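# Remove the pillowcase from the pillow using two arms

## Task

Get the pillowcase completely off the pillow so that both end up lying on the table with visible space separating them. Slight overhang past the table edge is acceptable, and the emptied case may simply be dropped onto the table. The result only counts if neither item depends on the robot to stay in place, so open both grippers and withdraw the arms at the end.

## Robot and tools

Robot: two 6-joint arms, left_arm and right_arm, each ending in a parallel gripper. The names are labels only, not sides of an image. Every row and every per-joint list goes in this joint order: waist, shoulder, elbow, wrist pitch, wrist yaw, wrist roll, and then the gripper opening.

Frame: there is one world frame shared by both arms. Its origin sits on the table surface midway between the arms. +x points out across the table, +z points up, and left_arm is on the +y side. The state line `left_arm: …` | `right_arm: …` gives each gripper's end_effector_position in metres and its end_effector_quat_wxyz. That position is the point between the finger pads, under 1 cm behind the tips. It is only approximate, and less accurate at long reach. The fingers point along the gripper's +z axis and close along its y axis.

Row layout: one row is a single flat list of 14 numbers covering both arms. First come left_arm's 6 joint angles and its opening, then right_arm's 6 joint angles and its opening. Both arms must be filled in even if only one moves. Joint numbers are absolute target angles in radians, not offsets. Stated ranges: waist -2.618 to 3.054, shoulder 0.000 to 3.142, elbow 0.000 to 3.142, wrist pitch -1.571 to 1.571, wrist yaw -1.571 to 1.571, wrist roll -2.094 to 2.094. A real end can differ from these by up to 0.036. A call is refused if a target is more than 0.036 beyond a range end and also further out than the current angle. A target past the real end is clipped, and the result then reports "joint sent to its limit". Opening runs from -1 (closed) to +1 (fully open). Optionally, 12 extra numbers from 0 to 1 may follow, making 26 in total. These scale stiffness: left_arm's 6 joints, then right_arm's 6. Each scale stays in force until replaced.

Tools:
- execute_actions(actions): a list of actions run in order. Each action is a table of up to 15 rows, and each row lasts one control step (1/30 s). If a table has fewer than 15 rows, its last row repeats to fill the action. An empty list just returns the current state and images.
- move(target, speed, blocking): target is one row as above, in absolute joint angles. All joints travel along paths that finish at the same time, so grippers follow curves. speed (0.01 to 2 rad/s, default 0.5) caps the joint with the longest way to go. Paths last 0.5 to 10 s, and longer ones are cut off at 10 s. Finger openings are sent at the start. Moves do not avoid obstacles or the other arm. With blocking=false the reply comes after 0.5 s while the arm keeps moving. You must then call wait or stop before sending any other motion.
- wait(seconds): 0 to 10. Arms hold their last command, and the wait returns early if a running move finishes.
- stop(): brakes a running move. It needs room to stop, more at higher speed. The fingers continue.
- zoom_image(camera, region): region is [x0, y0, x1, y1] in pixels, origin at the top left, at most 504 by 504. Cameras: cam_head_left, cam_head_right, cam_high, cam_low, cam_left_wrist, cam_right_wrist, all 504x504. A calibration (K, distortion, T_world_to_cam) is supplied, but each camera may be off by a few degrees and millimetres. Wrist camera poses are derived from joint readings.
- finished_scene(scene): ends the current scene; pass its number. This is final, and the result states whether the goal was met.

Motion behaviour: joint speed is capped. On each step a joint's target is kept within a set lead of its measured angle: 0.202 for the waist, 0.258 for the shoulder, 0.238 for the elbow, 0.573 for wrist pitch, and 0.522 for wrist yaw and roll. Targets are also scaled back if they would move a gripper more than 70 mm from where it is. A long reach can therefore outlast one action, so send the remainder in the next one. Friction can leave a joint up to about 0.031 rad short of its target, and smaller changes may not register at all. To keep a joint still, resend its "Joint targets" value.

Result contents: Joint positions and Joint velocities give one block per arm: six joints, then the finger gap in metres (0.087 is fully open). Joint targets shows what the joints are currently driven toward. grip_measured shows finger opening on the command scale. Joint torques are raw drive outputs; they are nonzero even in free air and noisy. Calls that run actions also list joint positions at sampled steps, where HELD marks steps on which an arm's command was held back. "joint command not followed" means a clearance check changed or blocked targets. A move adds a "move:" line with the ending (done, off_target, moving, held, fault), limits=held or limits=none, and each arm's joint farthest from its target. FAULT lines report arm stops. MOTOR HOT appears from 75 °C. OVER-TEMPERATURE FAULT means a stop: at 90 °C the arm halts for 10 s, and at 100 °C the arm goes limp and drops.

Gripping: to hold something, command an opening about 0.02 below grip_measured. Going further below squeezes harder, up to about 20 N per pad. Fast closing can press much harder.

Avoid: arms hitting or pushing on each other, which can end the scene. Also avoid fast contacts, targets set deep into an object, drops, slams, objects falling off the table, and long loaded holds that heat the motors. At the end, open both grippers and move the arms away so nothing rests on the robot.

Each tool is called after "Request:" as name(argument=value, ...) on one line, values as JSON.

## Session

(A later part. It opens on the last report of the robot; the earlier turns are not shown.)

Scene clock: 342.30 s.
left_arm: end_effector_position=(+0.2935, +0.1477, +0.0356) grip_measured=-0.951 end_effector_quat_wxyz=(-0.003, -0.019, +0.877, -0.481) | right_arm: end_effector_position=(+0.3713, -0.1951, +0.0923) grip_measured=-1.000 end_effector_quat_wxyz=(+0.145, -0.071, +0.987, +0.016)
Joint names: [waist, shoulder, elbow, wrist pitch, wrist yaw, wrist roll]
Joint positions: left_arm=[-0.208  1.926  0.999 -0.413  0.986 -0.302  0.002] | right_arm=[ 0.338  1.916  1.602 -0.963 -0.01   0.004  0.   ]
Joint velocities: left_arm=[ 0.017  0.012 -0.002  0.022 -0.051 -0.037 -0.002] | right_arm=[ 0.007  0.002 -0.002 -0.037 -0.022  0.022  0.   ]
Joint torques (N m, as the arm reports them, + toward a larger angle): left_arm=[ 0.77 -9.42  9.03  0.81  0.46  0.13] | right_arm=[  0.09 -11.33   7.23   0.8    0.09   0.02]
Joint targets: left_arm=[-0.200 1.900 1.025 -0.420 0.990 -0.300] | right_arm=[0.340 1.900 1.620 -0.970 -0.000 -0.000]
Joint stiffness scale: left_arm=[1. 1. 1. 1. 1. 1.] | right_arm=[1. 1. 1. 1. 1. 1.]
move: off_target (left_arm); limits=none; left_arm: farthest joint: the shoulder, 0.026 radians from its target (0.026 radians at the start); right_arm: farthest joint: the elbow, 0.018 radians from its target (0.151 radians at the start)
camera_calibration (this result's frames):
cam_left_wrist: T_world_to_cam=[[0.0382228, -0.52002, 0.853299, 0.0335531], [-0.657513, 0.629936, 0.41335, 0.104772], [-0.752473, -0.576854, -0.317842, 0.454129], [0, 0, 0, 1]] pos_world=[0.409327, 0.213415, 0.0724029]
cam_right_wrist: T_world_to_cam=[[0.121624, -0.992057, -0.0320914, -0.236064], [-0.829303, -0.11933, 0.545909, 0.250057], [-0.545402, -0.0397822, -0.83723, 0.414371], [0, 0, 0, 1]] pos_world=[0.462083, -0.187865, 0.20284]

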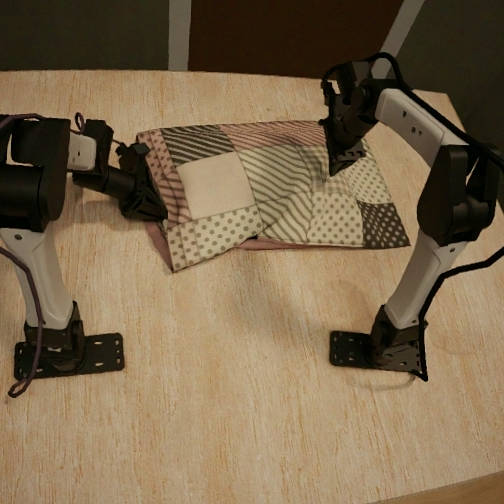

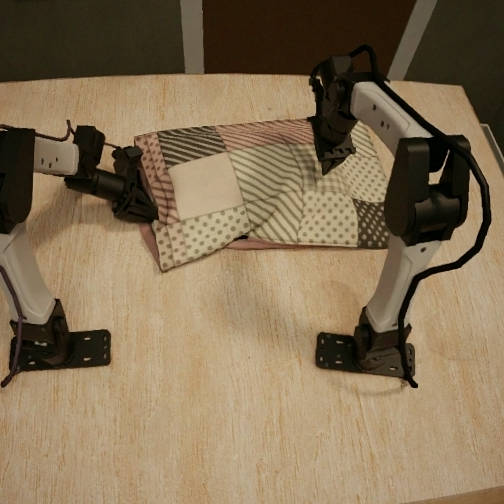

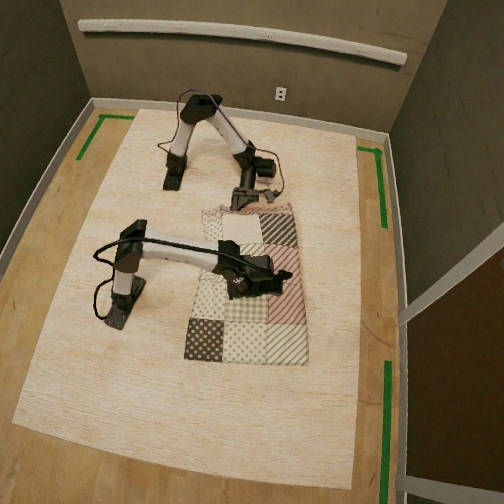

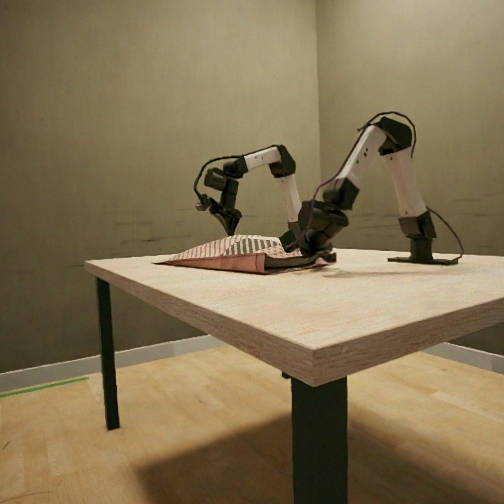

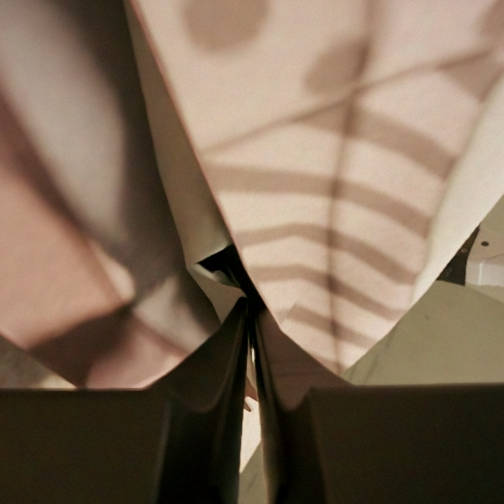

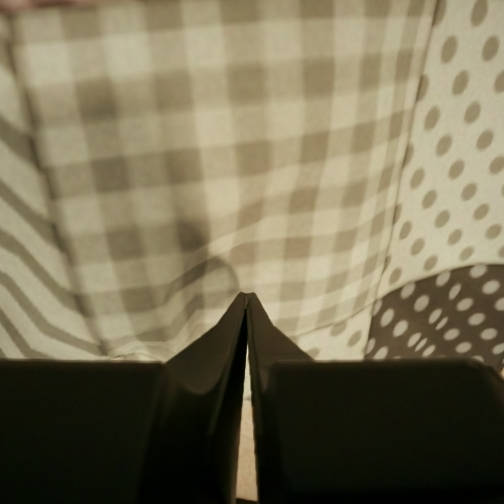

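Request:
move(target=[-0.2,1.90,1.025,-0.42,0.99,-0.30,-1, 0.0,1.97,1.50,-0.84,0,-0.17,0.3], speed=0.5)

Scene clock: 349.50 s.
left_arm: end_effector_position=(+0.2935, +0.1477, +0.0356) grip_measured=-0.951 end_effector_quat_wxyz=(-0.003, -0.019, +0.877, -0.481) | right_arm: end_effector_position=(+0.3692, -0.3355, +0.0554) grip_measured=+0.300 end_effector_quat_wxyz=(+0.135, +0.014, +0.990, -0.022)
Joint names: [waist, shoulder, elbow, wrist pitch, wrist yaw, wrist roll]
Joint positions: left_arm=[-0.208  1.926  0.999 -0.413  0.986 -0.302  0.002] | right_arm=[-0.001  1.959  1.515 -0.852 -0.005 -0.163  0.057]
Joint velocities: left_arm=[-0.012  0.007  0.002  0.037 -0.081 -0.066  0.001] | right_arm=[-0.002  0.007 -0.002 -0.022 -0.022  0.007 -0.   ]
Joint torques (N m, as the arm reports them, + toward a larger angle): left_arm=[ 0.78 -9.42  9.03  0.81  0.46  0.12] | right_arm=[ 0.   -9.54  4.85  0.94  0.03  0.02]
Joint targets: left_arm=[-0.200 1.900 1.025 -0.420 0.990 -0.300] | right_arm=[0.000 1.970 1.500 -0.840 0.000 -0.170]
Joint stiffness scale: left_arm=[1. 1. 1. 1. 1. 1.] | right_arm=[1. 1. 1. 1. 1. 1.]
move: off_target (left_arm); limits=none; left_arm: farthest joint: the shoulder, 0.026 radians from its target (0.026 radians at the start); right_arm: farthest joint: the elbow, 0.015 radians from its target (0.102 radians at the start)
camera_calibration (this result's frames):
cam_left_wrist: T_world_to_cam=[[0.0382228, -0.52002, 0.853299, 0.0335531], [-0.657513, 0.629936, 0.41335, 0.104772], [-0.752473, -0.576854, -0.317842, 0.454129], [0, 0, 0, 1]] pos_world=[0.409327, 0.213415, 0.0724029]
cam_right_wrist: T_world_to_cam=[[-0.0574361, -0.99818, 0.0183954, -0.315047], [-0.824497, 0.057816, 0.562906, 0.308512], [-0.562945, 0.0171641, -0.826316, 0.401702], [0, 0, 0, 1]] pos_world=[0.462408, -0.339205, 0.164065]

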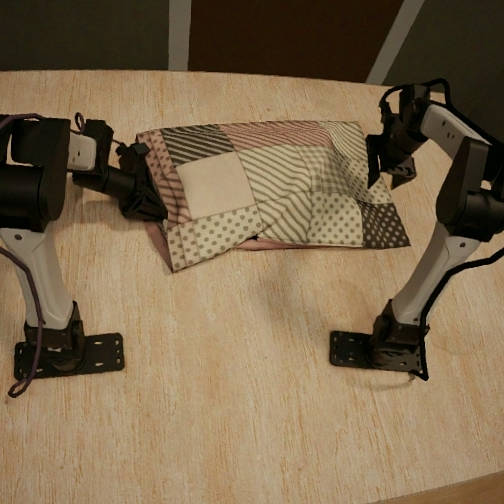

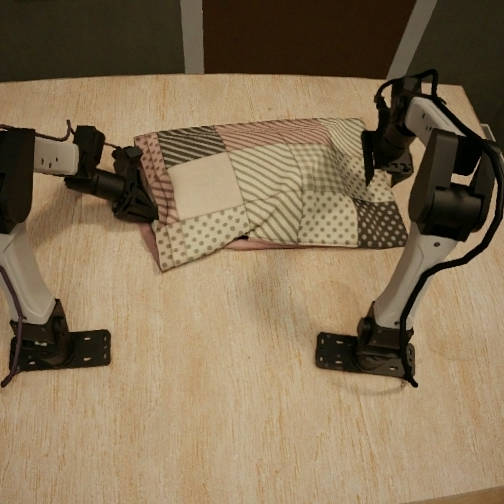

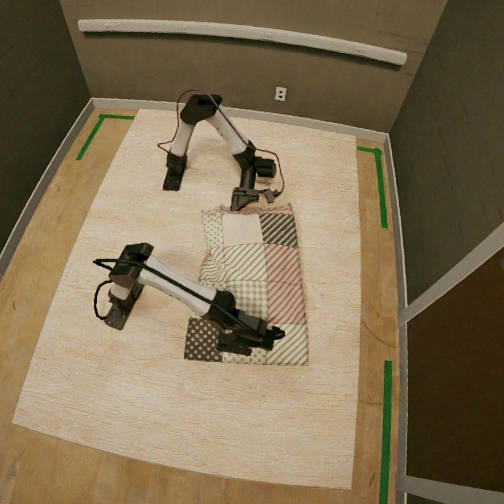

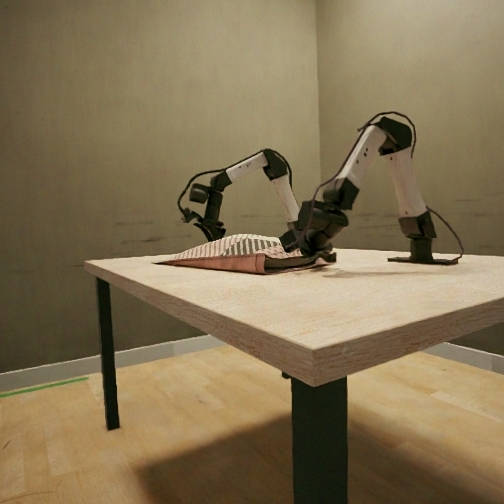

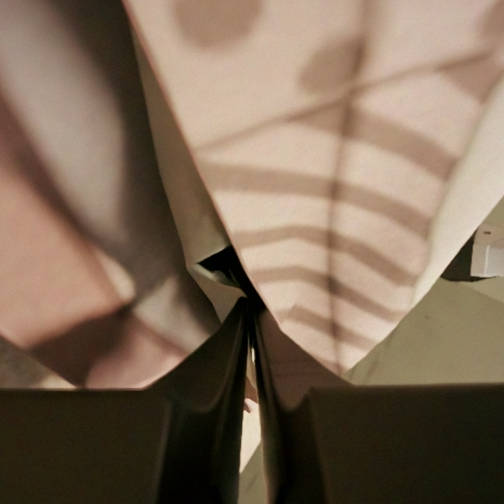

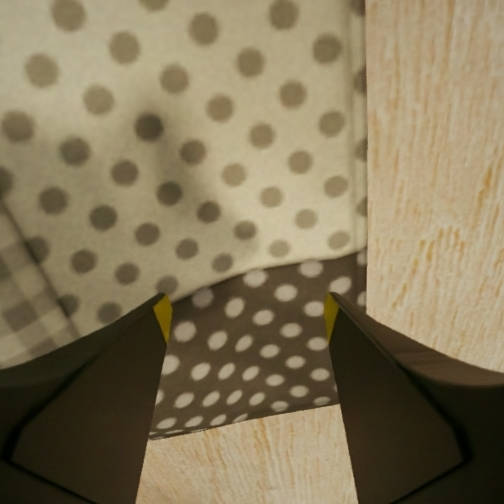

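Request:
move(target=[-0.2,1.90,1.025,-0.42,0.99,-0.30,-1, -0.105,2.02,1.44,-0.74,0,0.03,0.5], speed=0.3)

Request:
move(target=[-0.2,1.90,1.025,-0.42,0.99,-0.30,-1, -0.105,2.07,1.39,-0.66,0,0.03,0.5], speed=0.12)

Scene clock: 361.70 s.
left_arm: end_effector_position=(+0.2935, +0.1477, +0.0356) grip_measured=-0.951 end_effector_quat_wxyz=(-0.003, -0.019, +0.877, -0.481) | right_arm: end_effector_position=(+0.3637, -0.3659, +0.0231) grip_measured=+0.500 end_effector_quat_wxyz=(+0.132, +0.153, +0.979, -0.015)
Joint names: [waist, shoulder, elbow, wrist pitch, wrist yaw, wrist roll]
Joint positions: left_arm=[-0.208  1.926  0.999 -0.413  0.986 -0.302  0.002] | right_arm=[-0.098  2.009  1.455 -0.751 -0.005  0.023  0.066]
Joint velocities: left_arm=[ 0.027 -0.012  0.027  0.051 -0.037  0.037 -0.   ] | right_arm=[ 0.002 -0.007 -0.007 -0.022 -0.037  0.007 -0.001]
Joint torques (N m, as the arm reports them, + toward a larger angle): left_arm=[ 0.76 -9.44  9.01  0.81  0.46  0.13] | right_arm=[-0.75 -9.75  4.71  0.93  0.03  0.15]
Joint targets: left_arm=[-0.200 1.900 1.025 -0.420 0.990 -0.300] | right_arm=[-0.105 2.020 1.440 -0.740 0.000 0.030]
Joint stiffness scale: left_arm=[1. 1. 1. 1. 1. 1.] | right_arm=[1. 1. 1. 1. 1. 1.]
move: off_target (left_arm); limits=none; left_arm: farthest joint: the shoulder, 0.026 radians from its target (0.026 radians at the start); right_arm: farthest joint: the elbow, 0.015 radians from its target (0.075 radians at the start)
camera_calibration (this result's frames):
cam_left_wrist: T_world_to_cam=[[0.0382228, -0.52002, 0.853299, 0.0335531], [-0.657513, 0.629936, 0.41335, 0.104772], [-0.752473, -0.576854, -0.317842, 0.454129], [0, 0, 0, 1]] pos_world=[0.409327, 0.213415, 0.0724029]
cam_right_wrist: T_world_to_cam=[[-0.327204, -0.944432, -0.0314078, -0.226181], [-0.782607, 0.252212, 0.569136, 0.379658], [-0.529589, 0.210804, -0.821643, 0.431057], [0, 0, 0, 1]] pos_world=[0.451398, -0.400235, 0.130994]

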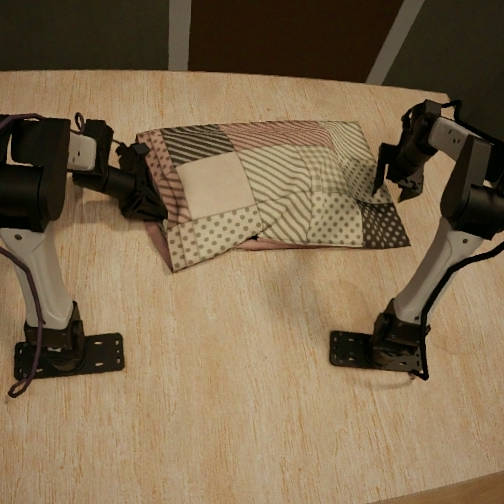

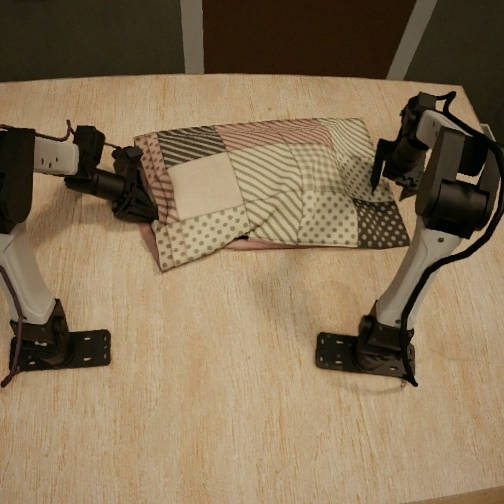

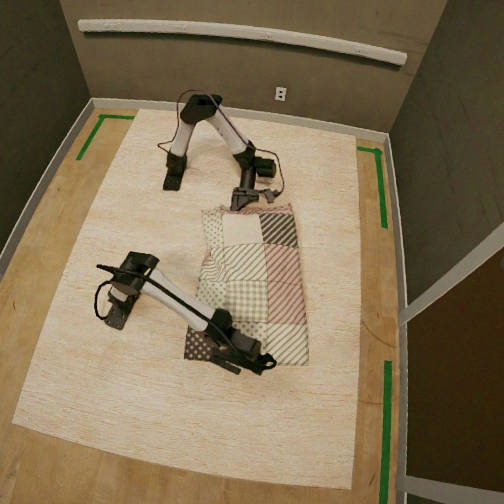

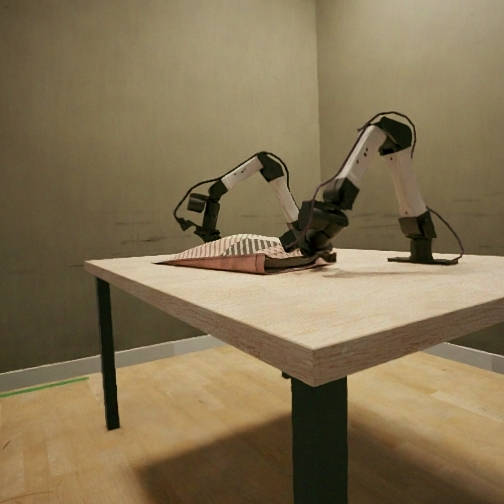

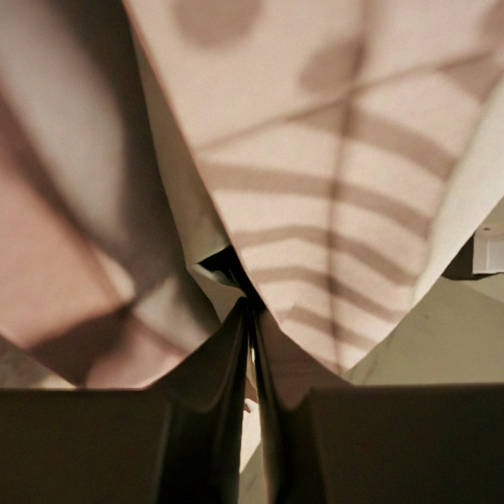

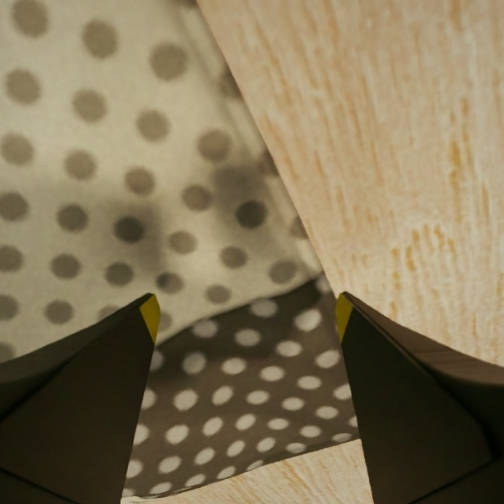

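Scene clock: 362.70 s.
left_arm: end_effector_position=(+0.2935, +0.1477, +0.0356) grip_measured=-0.951 end_effector_quat_wxyz=(-0.003, -0.019, +0.877, -0.481) | right_arm: end_effector_position=(+0.3656, -0.3658, +0.0098) grip_measured=+0.500 end_effector_quat_wxyz=(+0.133, +0.154, +0.979, -0.014)
Joint names: [waist, shoulder, elbow, wrist pitch, wrist yaw, wrist roll]
Joint positions: left_arm=[-0.208  1.926  0.999 -0.413  0.986 -0.302  0.002] | right_arm=[-0.098  2.029  1.429 -0.703 -0.008  0.024  0.066]
Joint velocities: left_arm=[ 0.007 -0.007 -0.017 -0.022  0.007 -0.051  0.001] | right_arm=[ 0.007  0.017 -0.002 -0.007 -0.022  0.051 -0.001]
Joint torques (N m, as the arm reports them, + toward a larger angle): left_arm=[ 0.77 -9.42  9.03  0.81  0.46  0.13] | right_arm=[-0.72 -7.63  3.03  1.24  0.07  0.13]
Joint targets: left_arm=[-0.200 1.900 1.025 -0.420 0.990 -0.300] | right_arm=[-0.105 2.070 1.390 -0.660 -0.000 0.030]
Joint stiffness scale: left_arm=[1. 1. 1. 1. 1. 1.] | right_arm=[1. 1. 1. 1. 1. 1.]
move: off_target (left_arm, right_arm); limits=none; left_arm: farthest joint: the shoulder, 0.026 radians from its target (0.026 radians at the start); right_arm: farthest joint: the wrist pitch, 0.043 radians from its target (0.091 radians at the start)
camera_calibration (this result's frames):
cam_left_wrist: T_world_to_cam=[[0.0382228, -0.52002, 0.853299, 0.0335531], [-0.657513, 0.629936, 0.41335, 0.104772], [-0.752473, -0.576854, -0.317842, 0.454129], [0, 0, 0, 1]] pos_world=[0.409327, 0.213415, 0.0724029]
cam_right_wrist: T_world_to_cam=[[-0.327619, -0.944153, -0.0352352, -0.225564], [-0.784514, 0.251064, 0.567014, 0.388914], [-0.526501, 0.213407, -0.822954, 0.420937], [0, 0, 0, 1]] pos_world=[0.452833, -0.40044, 0.117945]

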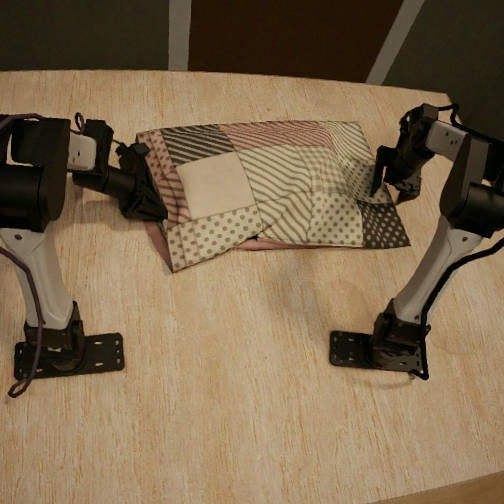

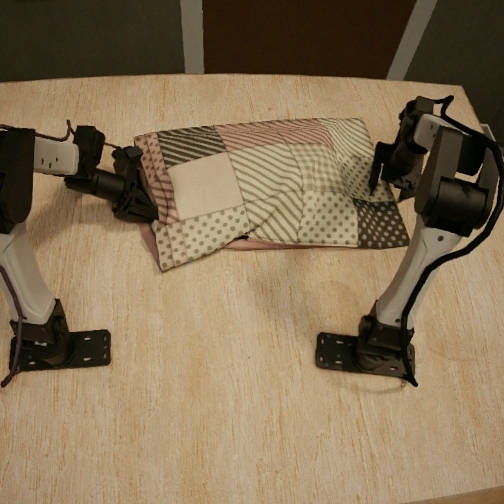

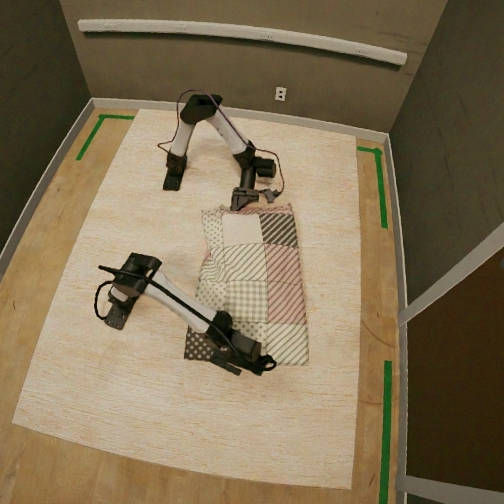

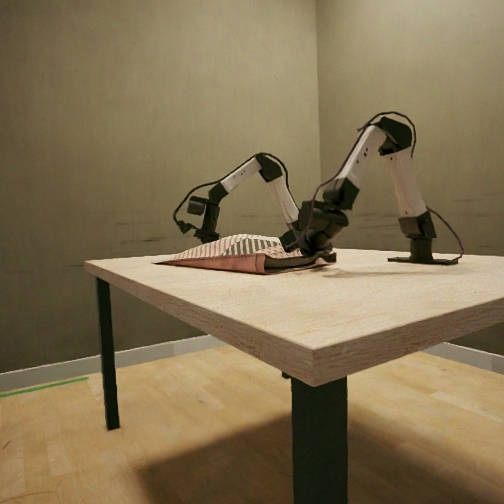

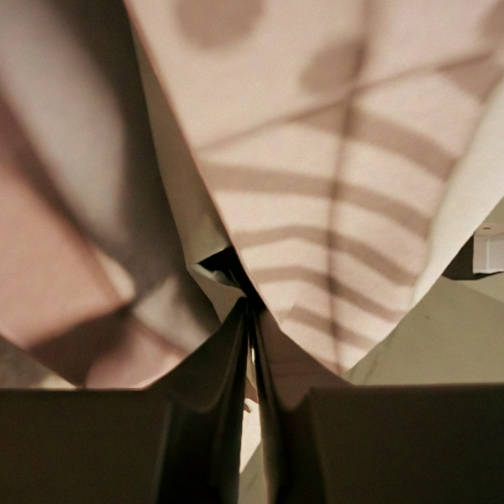

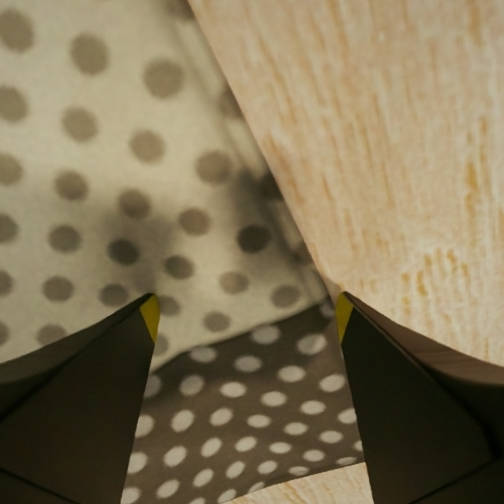

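Outer finger right at the edge. Close.

Request:
execute_actions(actions=[[[-0.2,1.90,1.025,-0.42,0.99,-0.30,-1, -0.105,2.07,1.39,-0.66,0,0.03,0.3],[-0.2,1.90,1.025,-0.42,0.99,-0.30,-1, -0.105,2.07,1.39,-0.66,0,0.03,0.3],[-0.2,1.90,1.025,-0.42,0.99,-0.30,-1, -0.105,2.07,1.39,-0.66,0,0.03,0.3],[-0.2,1.90,1.025,-0.42,0.99,-0.30,-1, -0.105,2.07,1.39,-0.66,0,0.03,0.3],[-0.2,1.90,1.025,-0.42,0.99,-0.30,-1, -0.105,2.07,1.39,-0.66,0,0.03,0.3],[-0.2,1.90,1.025,-0.42,0.99,-0.30,-1, -0.105,2.07,1.39,-0.66,0,0.03,0.05],[-0.2,1.90,1.025,-0.42,0.99,-0.30,-1, -0.105,2.07,1.39,-0.66,0,0.03,0.05],[-0.2,1.90,1.025,-0.42,0.99,-0.30,-1, -0.105,2.07,1.39,-0.66,0,0.03,0.05],[-0.2,1.90,1.025,-0.42,0.99,-0.30,-1, -0.105,2.07,1.39,-0.66,0,0.03,0.05],[-0.2,1.90,1.025,-0.42,0.99,-0.30,-1, -0.105,2.07,1.39,-0.66,0,0.03,0.05],[-0.2,1.90,1.025,-0.42,0.99,-0.30,-1, -0.105,2.07,1.39,-0.66,0,0.03,-0.2]],[[-0.2,1.90,1.025,-0.42,0.99,-0.30,-1, -0.105,2.07,1.39,-0.66,0,0.03,-0.45],[-0.2,1.90,1.025,-0.42,0.99,-0.30,-1, -0.105,2.07,1.39,-0.66,0,0.03,-0.45],[-0.2,1.90,1.025,-0.42,0.99,-0.30,-1, -0.105,2.07,1.39,-0.66,0,0.03,-0.45],[-0.2,1.90,1.025,-0.42,0.99,-0.30,-1, -0.105,2.07,1.39,-0.66,0,0.03,-0.45],[-0.2,1.90,1.025,-0.42,0.99,-0.30,-1, -0.105,2.07,1.39,-0.66,0,0.03,-0.45],[-0.2,1.90,1.025,-0.42,0.99,-0.30,-1, -0.105,2.07,1.39,-0.66,0,0.03,-0.7],[-0.2,1.90,1.025,-0.42,0.99,-0.30,-1, -0.105,2.07,1.39,-0.66,0,0.03,-0.7],[-0.2,1.90,1.025,-0.42,0.99,-0.30,-1, -0.105,2.07,1.39,-0.66,0,0.03,-0.7],[-0.2,1.90,1.025,-0.42,0.99,-0.30,-1, -0.105,2.07,1.39,-0.66,0,0.03,-0.7],[-0.2,1.90,1.025,-0.42,0.99,-0.30,-1, -0.105,2.07,1.39,-0.66,0,0.03,-0.7],[-0.2,1.90,1.025,-0.42,0.99,-0.30,-1, -0.105,2.07,1.39,-0.66,0,0.03,-0.85]],[[-0.2,1.90,1.025,-0.42,0.99,-0.30,-1, -0.105,2.07,1.39,-0.66,0,0.03,-1]]])

Scene clock: 376.73 s.
left_arm: end_effector_position=(+0.2935, +0.1477, +0.0356) grip_measured=-0.951 end_effector_quat_wxyz=(-0.003, -0.019, +0.877, -0.481) | right_arm: end_effector_position=(+0.3727, -0.3569, +0.0107) grip_measured=-0.931 end_effector_quat_wxyz=(+0.145, +0.158, +0.977, +0.012)
Joint names: [waist, shoulder, elbow, wrist pitch, wrist yaw, wrist roll]
Joint positions: left_arm=[-0.208  1.926  0.999 -0.413  0.986 -0.302  0.002] | right_arm=[-0.096  2.029  1.429 -0.685 -0.06   0.041  0.003]
Joint velocities: left_arm=[ 0.002  0.002 -0.007 -0.051 -0.051 -0.037 -0.   ] | right_arm=[-0.007 -0.022  0.012  0.022  0.081 -0.051  0.002]
Joint torques (N m, as the arm reports them, + toward a larger angle): left_arm=[ 0.76 -9.42  9.02  0.81  0.46  0.12] | right_arm=[-0.94 -7.69  3.03  1.09  0.7  -0.04]
Joint targets: left_arm=[-0.200 1.900 1.025 -0.420 0.990 -0.300] | right_arm=[-0.105 2.070 1.390 -0.660 -0.000 0.030]
Joint stiffness scale: left_arm=[1. 1. 1. 1. 1. 1.] | right_arm=[1. 1. 1. 1. 1. 1.]
Step readings (joint positions; steps 1 to 15: 1st action; 16 to 30: 2nd action; 31 to 45: 3rd action):
0: left_arm=[-0.208 1.926 0.999 -0.413 0.986 -0.302] | right_arm=[-0.098 2.029 1.429 -0.703 -0.008 0.024]
1: left_arm=[-0.208 1.926 0.999 -0.413 0.986 -0.302] | right_arm=[-0.098 2.029 1.429 -0.703 -0.012 0.025]
2: left_arm=[-0.208 1.926 0.999 -0.413 0.986 -0.302] | right_arm=[-0.098 2.029 1.429 -0.701 -0.019 0.026]
4: left_arm=[-0.208 1.926 0.999 -0.413 0.986 -0.302] | right_arm=[-0.098 2.029 1.429 -0.701 -0.024 0.027]
8: left_arm=[-0.208 1.926 0.999 -0.413 0.986 -0.302] | right_arm=[-0.097 2.029 1.429 -0.698 -0.035 0.031]
15: left_arm=[-0.208 1.926 0.999 -0.413 0.986 -0.302] | right_arm=[-0.097 2.029 1.429 -0.694 -0.046 0.034]
16: left_arm=[-0.208 1.926 0.999 -0.413 0.986 -0.302] | right_arm=[-0.097 2.029 1.429 -0.693 -0.048 0.036]
17: left_arm=[-0.208 1.926 0.999 -0.413 0.986 -0.302] | right_arm=[-0.097 2.029 1.429 -0.691 -0.052 0.037]
19: left_arm=[-0.208 1.926 0.999 -0.413 0.986 -0.302] | right_arm=[-0.097 2.029 1.429 -0.690 -0.054 0.037]
23: left_arm=[-0.208 1.926 0.999 -0.413 0.986 -0.302] | right_arm=[-0.096 2.029 1.429 -0.688 -0.062 0.040]
30: left_arm=[-0.208 1.926 0.999 -0.413 0.986 -0.302] | right_arm=[-0.096 2.029 1.429 -0.687 -0.064 0.041]
31: left_arm=[-0.208 1.926 0.999 -0.413 0.986 -0.302] | right_arm=[-0.096 2.029 1.429 -0.686 -0.063 0.041]
32: left_arm=[-0.208 1.926 0.999 -0.413 0.986 -0.302] | right_arm=[-0.096 2.029 1.429 -0.685 -0.061 0.041]
34: left_arm=[-0.208 1.926 0.999 -0.413 0.986 -0.302] | right_arm=[-0.096 2.029 1.429 -0.685 -0.060 0.041]
38: left_arm=[-0.208 1.926 0.999 -0.413 0.986 -0.302] | right_arm=[-0.096 2.029 1.429 -0.685 -0.060 0.041]
45: Joint positions above
camera_calibration (this result's frames):
cam_left_wrist: T_world_to_cam=[[0.0382228, -0.52002, 0.853299, 0.0335531], [-0.657513, 0.629936, 0.41335, 0.104772], [-0.752473, -0.576854, -0.317842, 0.454129], [0, 0, 0, 1]] pos_world=[0.409327, 0.213415, 0.0724029]
cam_right_wrist: T_world_to_cam=[[-0.326119, -0.941028, -0.0900684, -0.213701], [-0.802131, 0.225043, 0.55312, 0.389196], [-0.500232, 0.252629, -0.828219, 0.427788], [0, 0, 0, 1]] pos_world=[0.456487, -0.396757, 0.119783]

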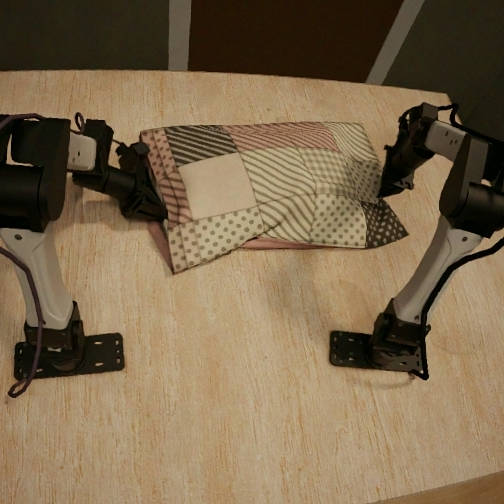

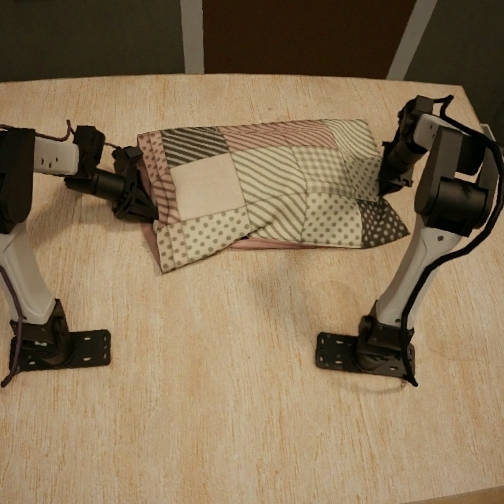

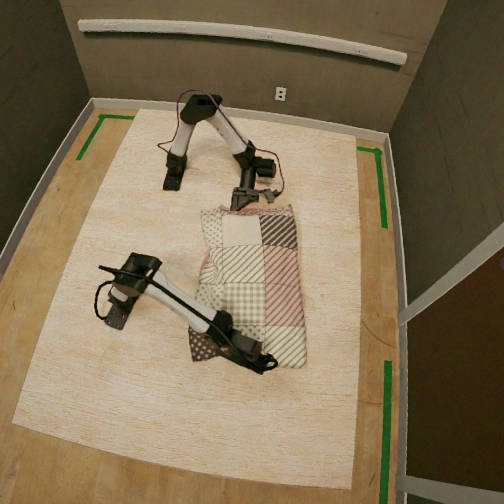

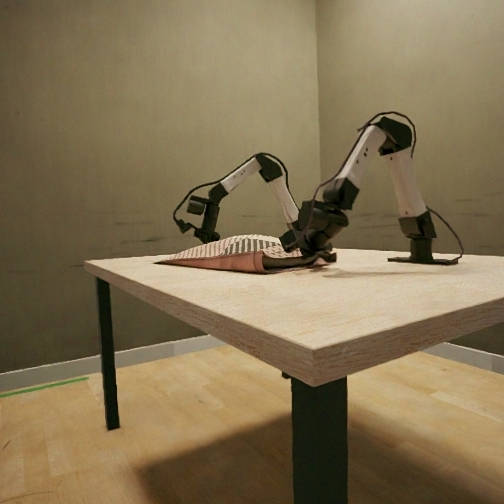

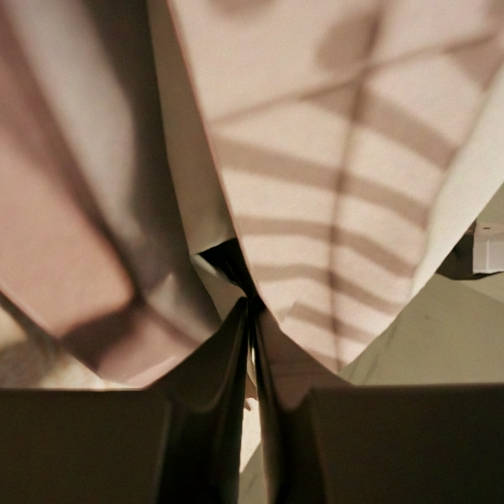

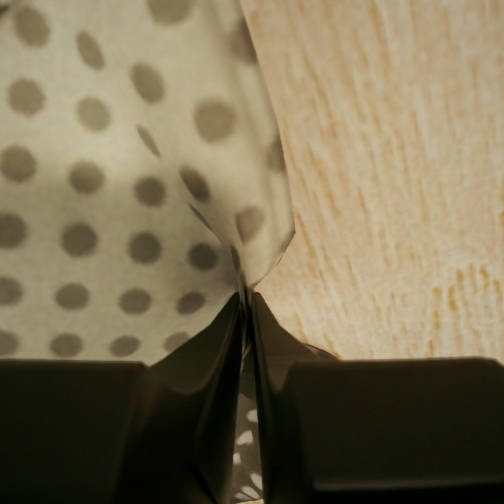

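Request:
move(target=[0.45,1.88,1.06,-0.46,1.0,-0.30,-1, -0.38,2.16,1.81,-0.93,0,-0.25,-1], speed=0.35)

Scene clock: 386.67 s.
left_arm: end_effector_position=(+0.3579, +0.3581, +0.0514) grip_measured=-0.951 end_effector_quat_wxyz=(+0.156, -0.292, +0.820, -0.467) | right_arm: end_effector_position=(+0.3554, -0.4919, +0.0532) grip_measured=-0.930 end_effector_quat_wxyz=(+0.131, +0.156, +0.978, -0.038)
Joint names: [waist, shoulder, elbow, wrist pitch, wrist yaw, wrist roll]
Joint positions: left_arm=[ 0.443  1.908  1.033 -0.455  1.011 -0.302  0.002] | right_arm=[-0.366  2.146  1.786 -0.939 -0.032 -0.238  0.003]
Joint velocities: left_arm=[-0.012  0.007 -0.007 -0.037 -0.051 -0.037  0.001] | right_arm=[-0.007 -0.002 -0.022  0.022 -0.007 -0.007 -0.   ]
Joint torques (N m, as the arm reports them, + toward a larger angle): left_arm=[ 0.69 -9.57  9.29  0.85  0.31  0.13] | right_arm=[ -1.37 -11.02   7.56   0.92   0.33  -0.06]
Joint targets: left_arm=[0.450 1.880 1.060 -0.460 1.000 -0.300] | right_arm=[-0.380 2.160 1.810 -0.930 0.000 -0.250]
Joint stiffness scale: left_arm=[1. 1. 1. 1. 1. 1.] | right_arm=[1. 1. 1. 1. 1. 1.]
move: off_target (left_arm, right_arm); limits=none; left_arm: farthest joint: the shoulder, 0.028 radians from its target (0.046 radians at the start); right_arm: farthest joint: the wrist yaw, 0.032 radians from its target (0.060 radians at the start)
camera_calibration (this result's frames):
cam_left_wrist: T_world_to_cam=[[0.325156, -0.378875, 0.866445, -0.0268888], [-0.912691, 0.114092, 0.392401, 0.285089], [-0.247526, -0.918388, -0.308698, 0.570071], [0, 0, 0, 1]] pos_world=[0.410048, 0.480832, 0.0874082]
cam_right_wrist: T_world_to_cam=[[-0.336891, -0.941463, 0.0123204, -0.34438], [-0.775259, 0.284795, 0.563796, 0.401432], [-0.534302, 0.180386, -0.825822, 0.464924], [0, 0, 0, 1]] pos_world=[0.443605, -0.522412, 0.161862]

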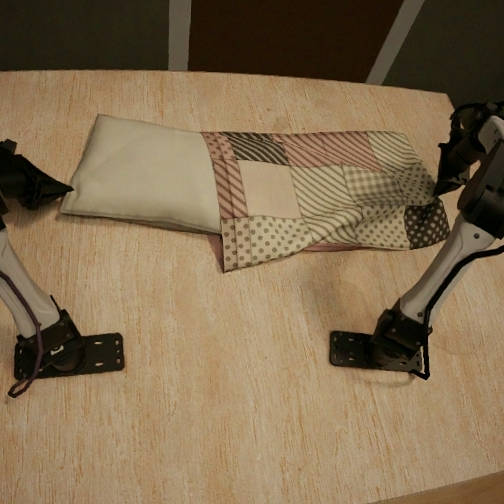

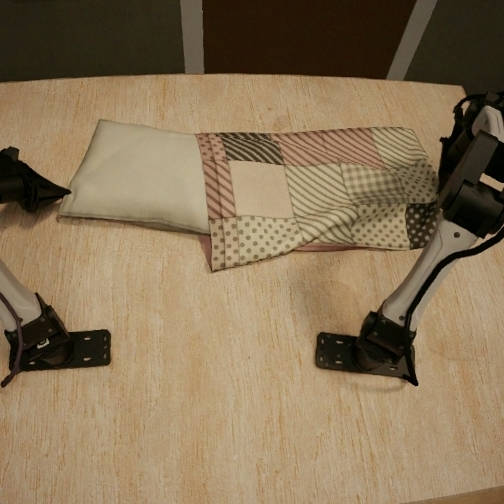

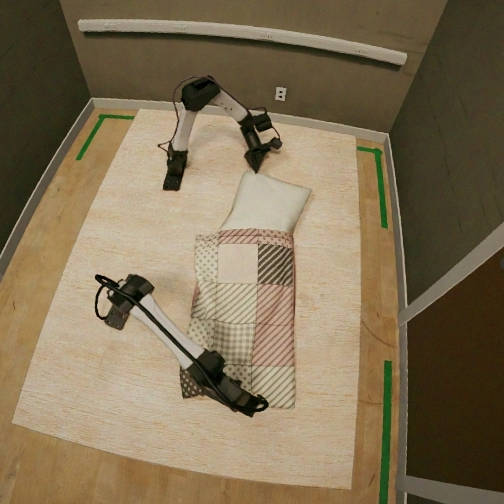

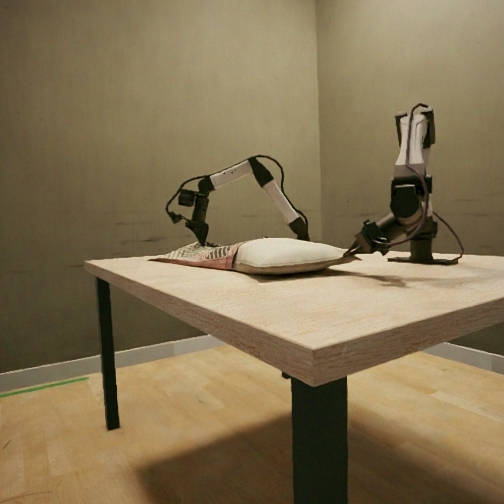

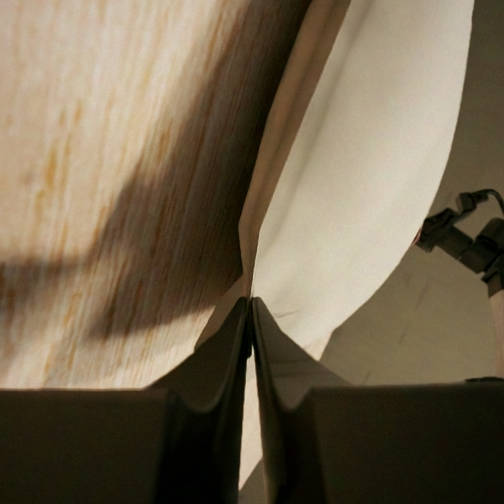

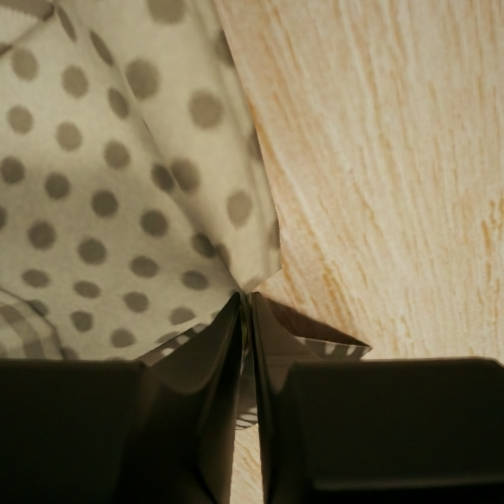

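Request:
move(target=[1.0,2.30,1.57,-0.54,1.11,-0.295,-1, -0.64,2.49,2.33,-1.13,0,-0.5,-1], speed=0.35)

Scene clock: 390.93 s.
left_arm: end_effector_position=(+0.3545, +0.6292, +0.0439) grip_measured=-0.951 end_effector_quat_wxyz=(+0.311, -0.474, +0.700, -0.435) | right_arm: end_effector_position=(+0.3166, -0.6435, +0.0432) grip_measured=-0.933 end_effector_quat_wxyz=(+0.112, +0.164, +0.977, -0.080)
Joint names: [waist, shoulder, elbow, wrist pitch, wrist yaw, wrist roll]
Joint positions: left_arm=[ 0.999  2.288  1.544 -0.535  1.107 -0.3    0.002] | right_arm=[-0.635  2.479  2.308 -1.124 -0.011 -0.492  0.003]
Joint velocities: left_arm=[-0.012 -0.007 -0.007  0.007  0.007  0.081  0.   ] | right_arm=[ 0.007  0.007 -0.017 -0.007  0.007 -0.037  0.   ]
Joint torques (N m, as the arm reports them, + toward a larger angle): left_arm=[ 0.19 -9.75  9.8   0.91  0.46  0.16] | right_arm=[ -0.54 -13.64   7.41   0.78   0.07   0.  ]
Joint targets: left_arm=[1.000 2.300 1.570 -0.540 1.110 -0.295] | right_arm=[-0.640 2.490 2.330 -1.130 0.000 -0.500]
Joint stiffness scale: left_arm=[1. 1. 1. 1. 1. 1.] | right_arm=[1. 1. 1. 1. 1. 1.]
move: off_target (left_arm, right_arm); limits=none; left_arm: farthest joint: the elbow, 0.026 radians from its target (0.537 radians at the start); right_arm: farthest joint: the elbow, 0.022 radians from its target (0.544 radians at the start)
camera_calibration (this result's frames):
cam_left_wrist: T_world_to_cam=[[0.377021, -0.163794, 0.911607, -0.0722318], [-0.882235, -0.363165, 0.299621, 0.547587], [0.281988, -0.917214, -0.281426, 0.626269], [0, 0, 0, 1]] pos_world=[0.333732, 0.761456, 0.0780267]
cam_right_wrist: T_world_to_cam=[[-0.361812, -0.926911, 0.0996357, -0.486567], [-0.737967, 0.350075, 0.576933, 0.449843], [-0.569646, 0.135213, -0.810692, 0.444708], [0, 0, 0, 1]] pos_world=[0.40925, -0.668613, 0.149471]

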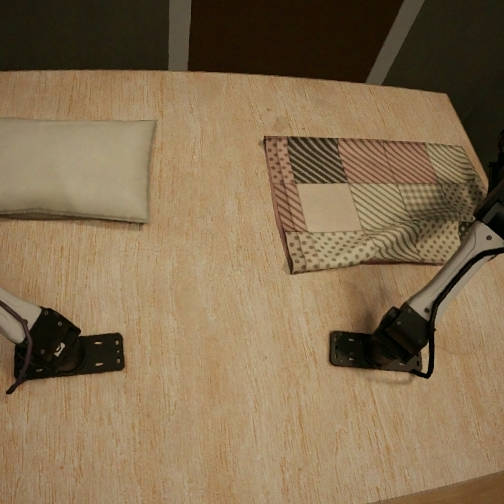

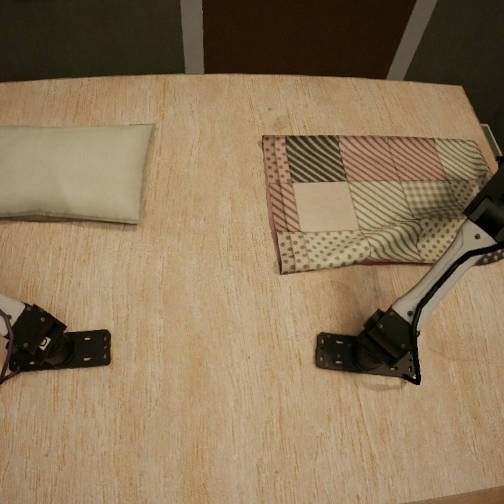

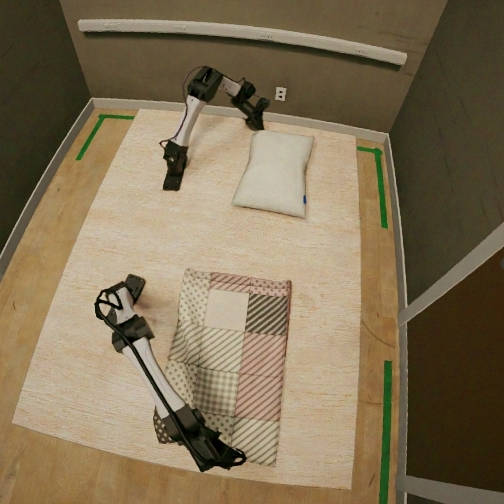

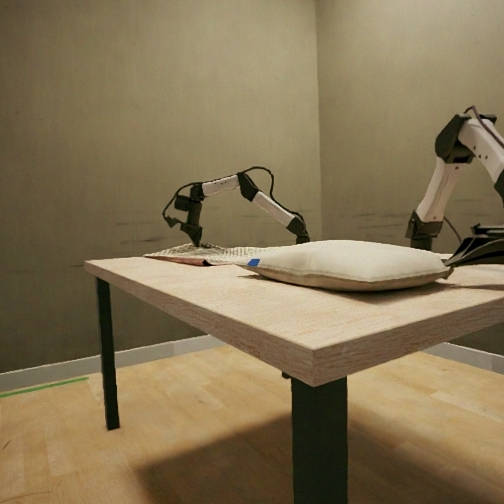

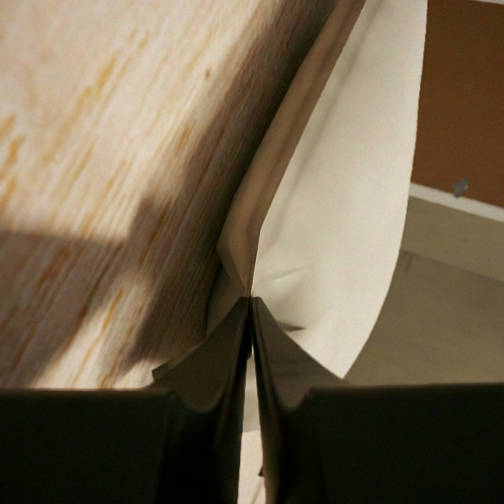

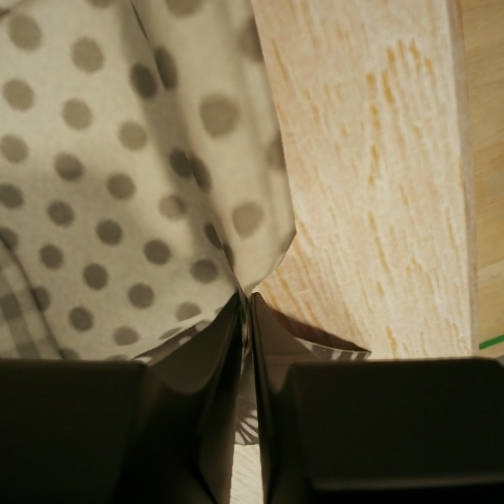

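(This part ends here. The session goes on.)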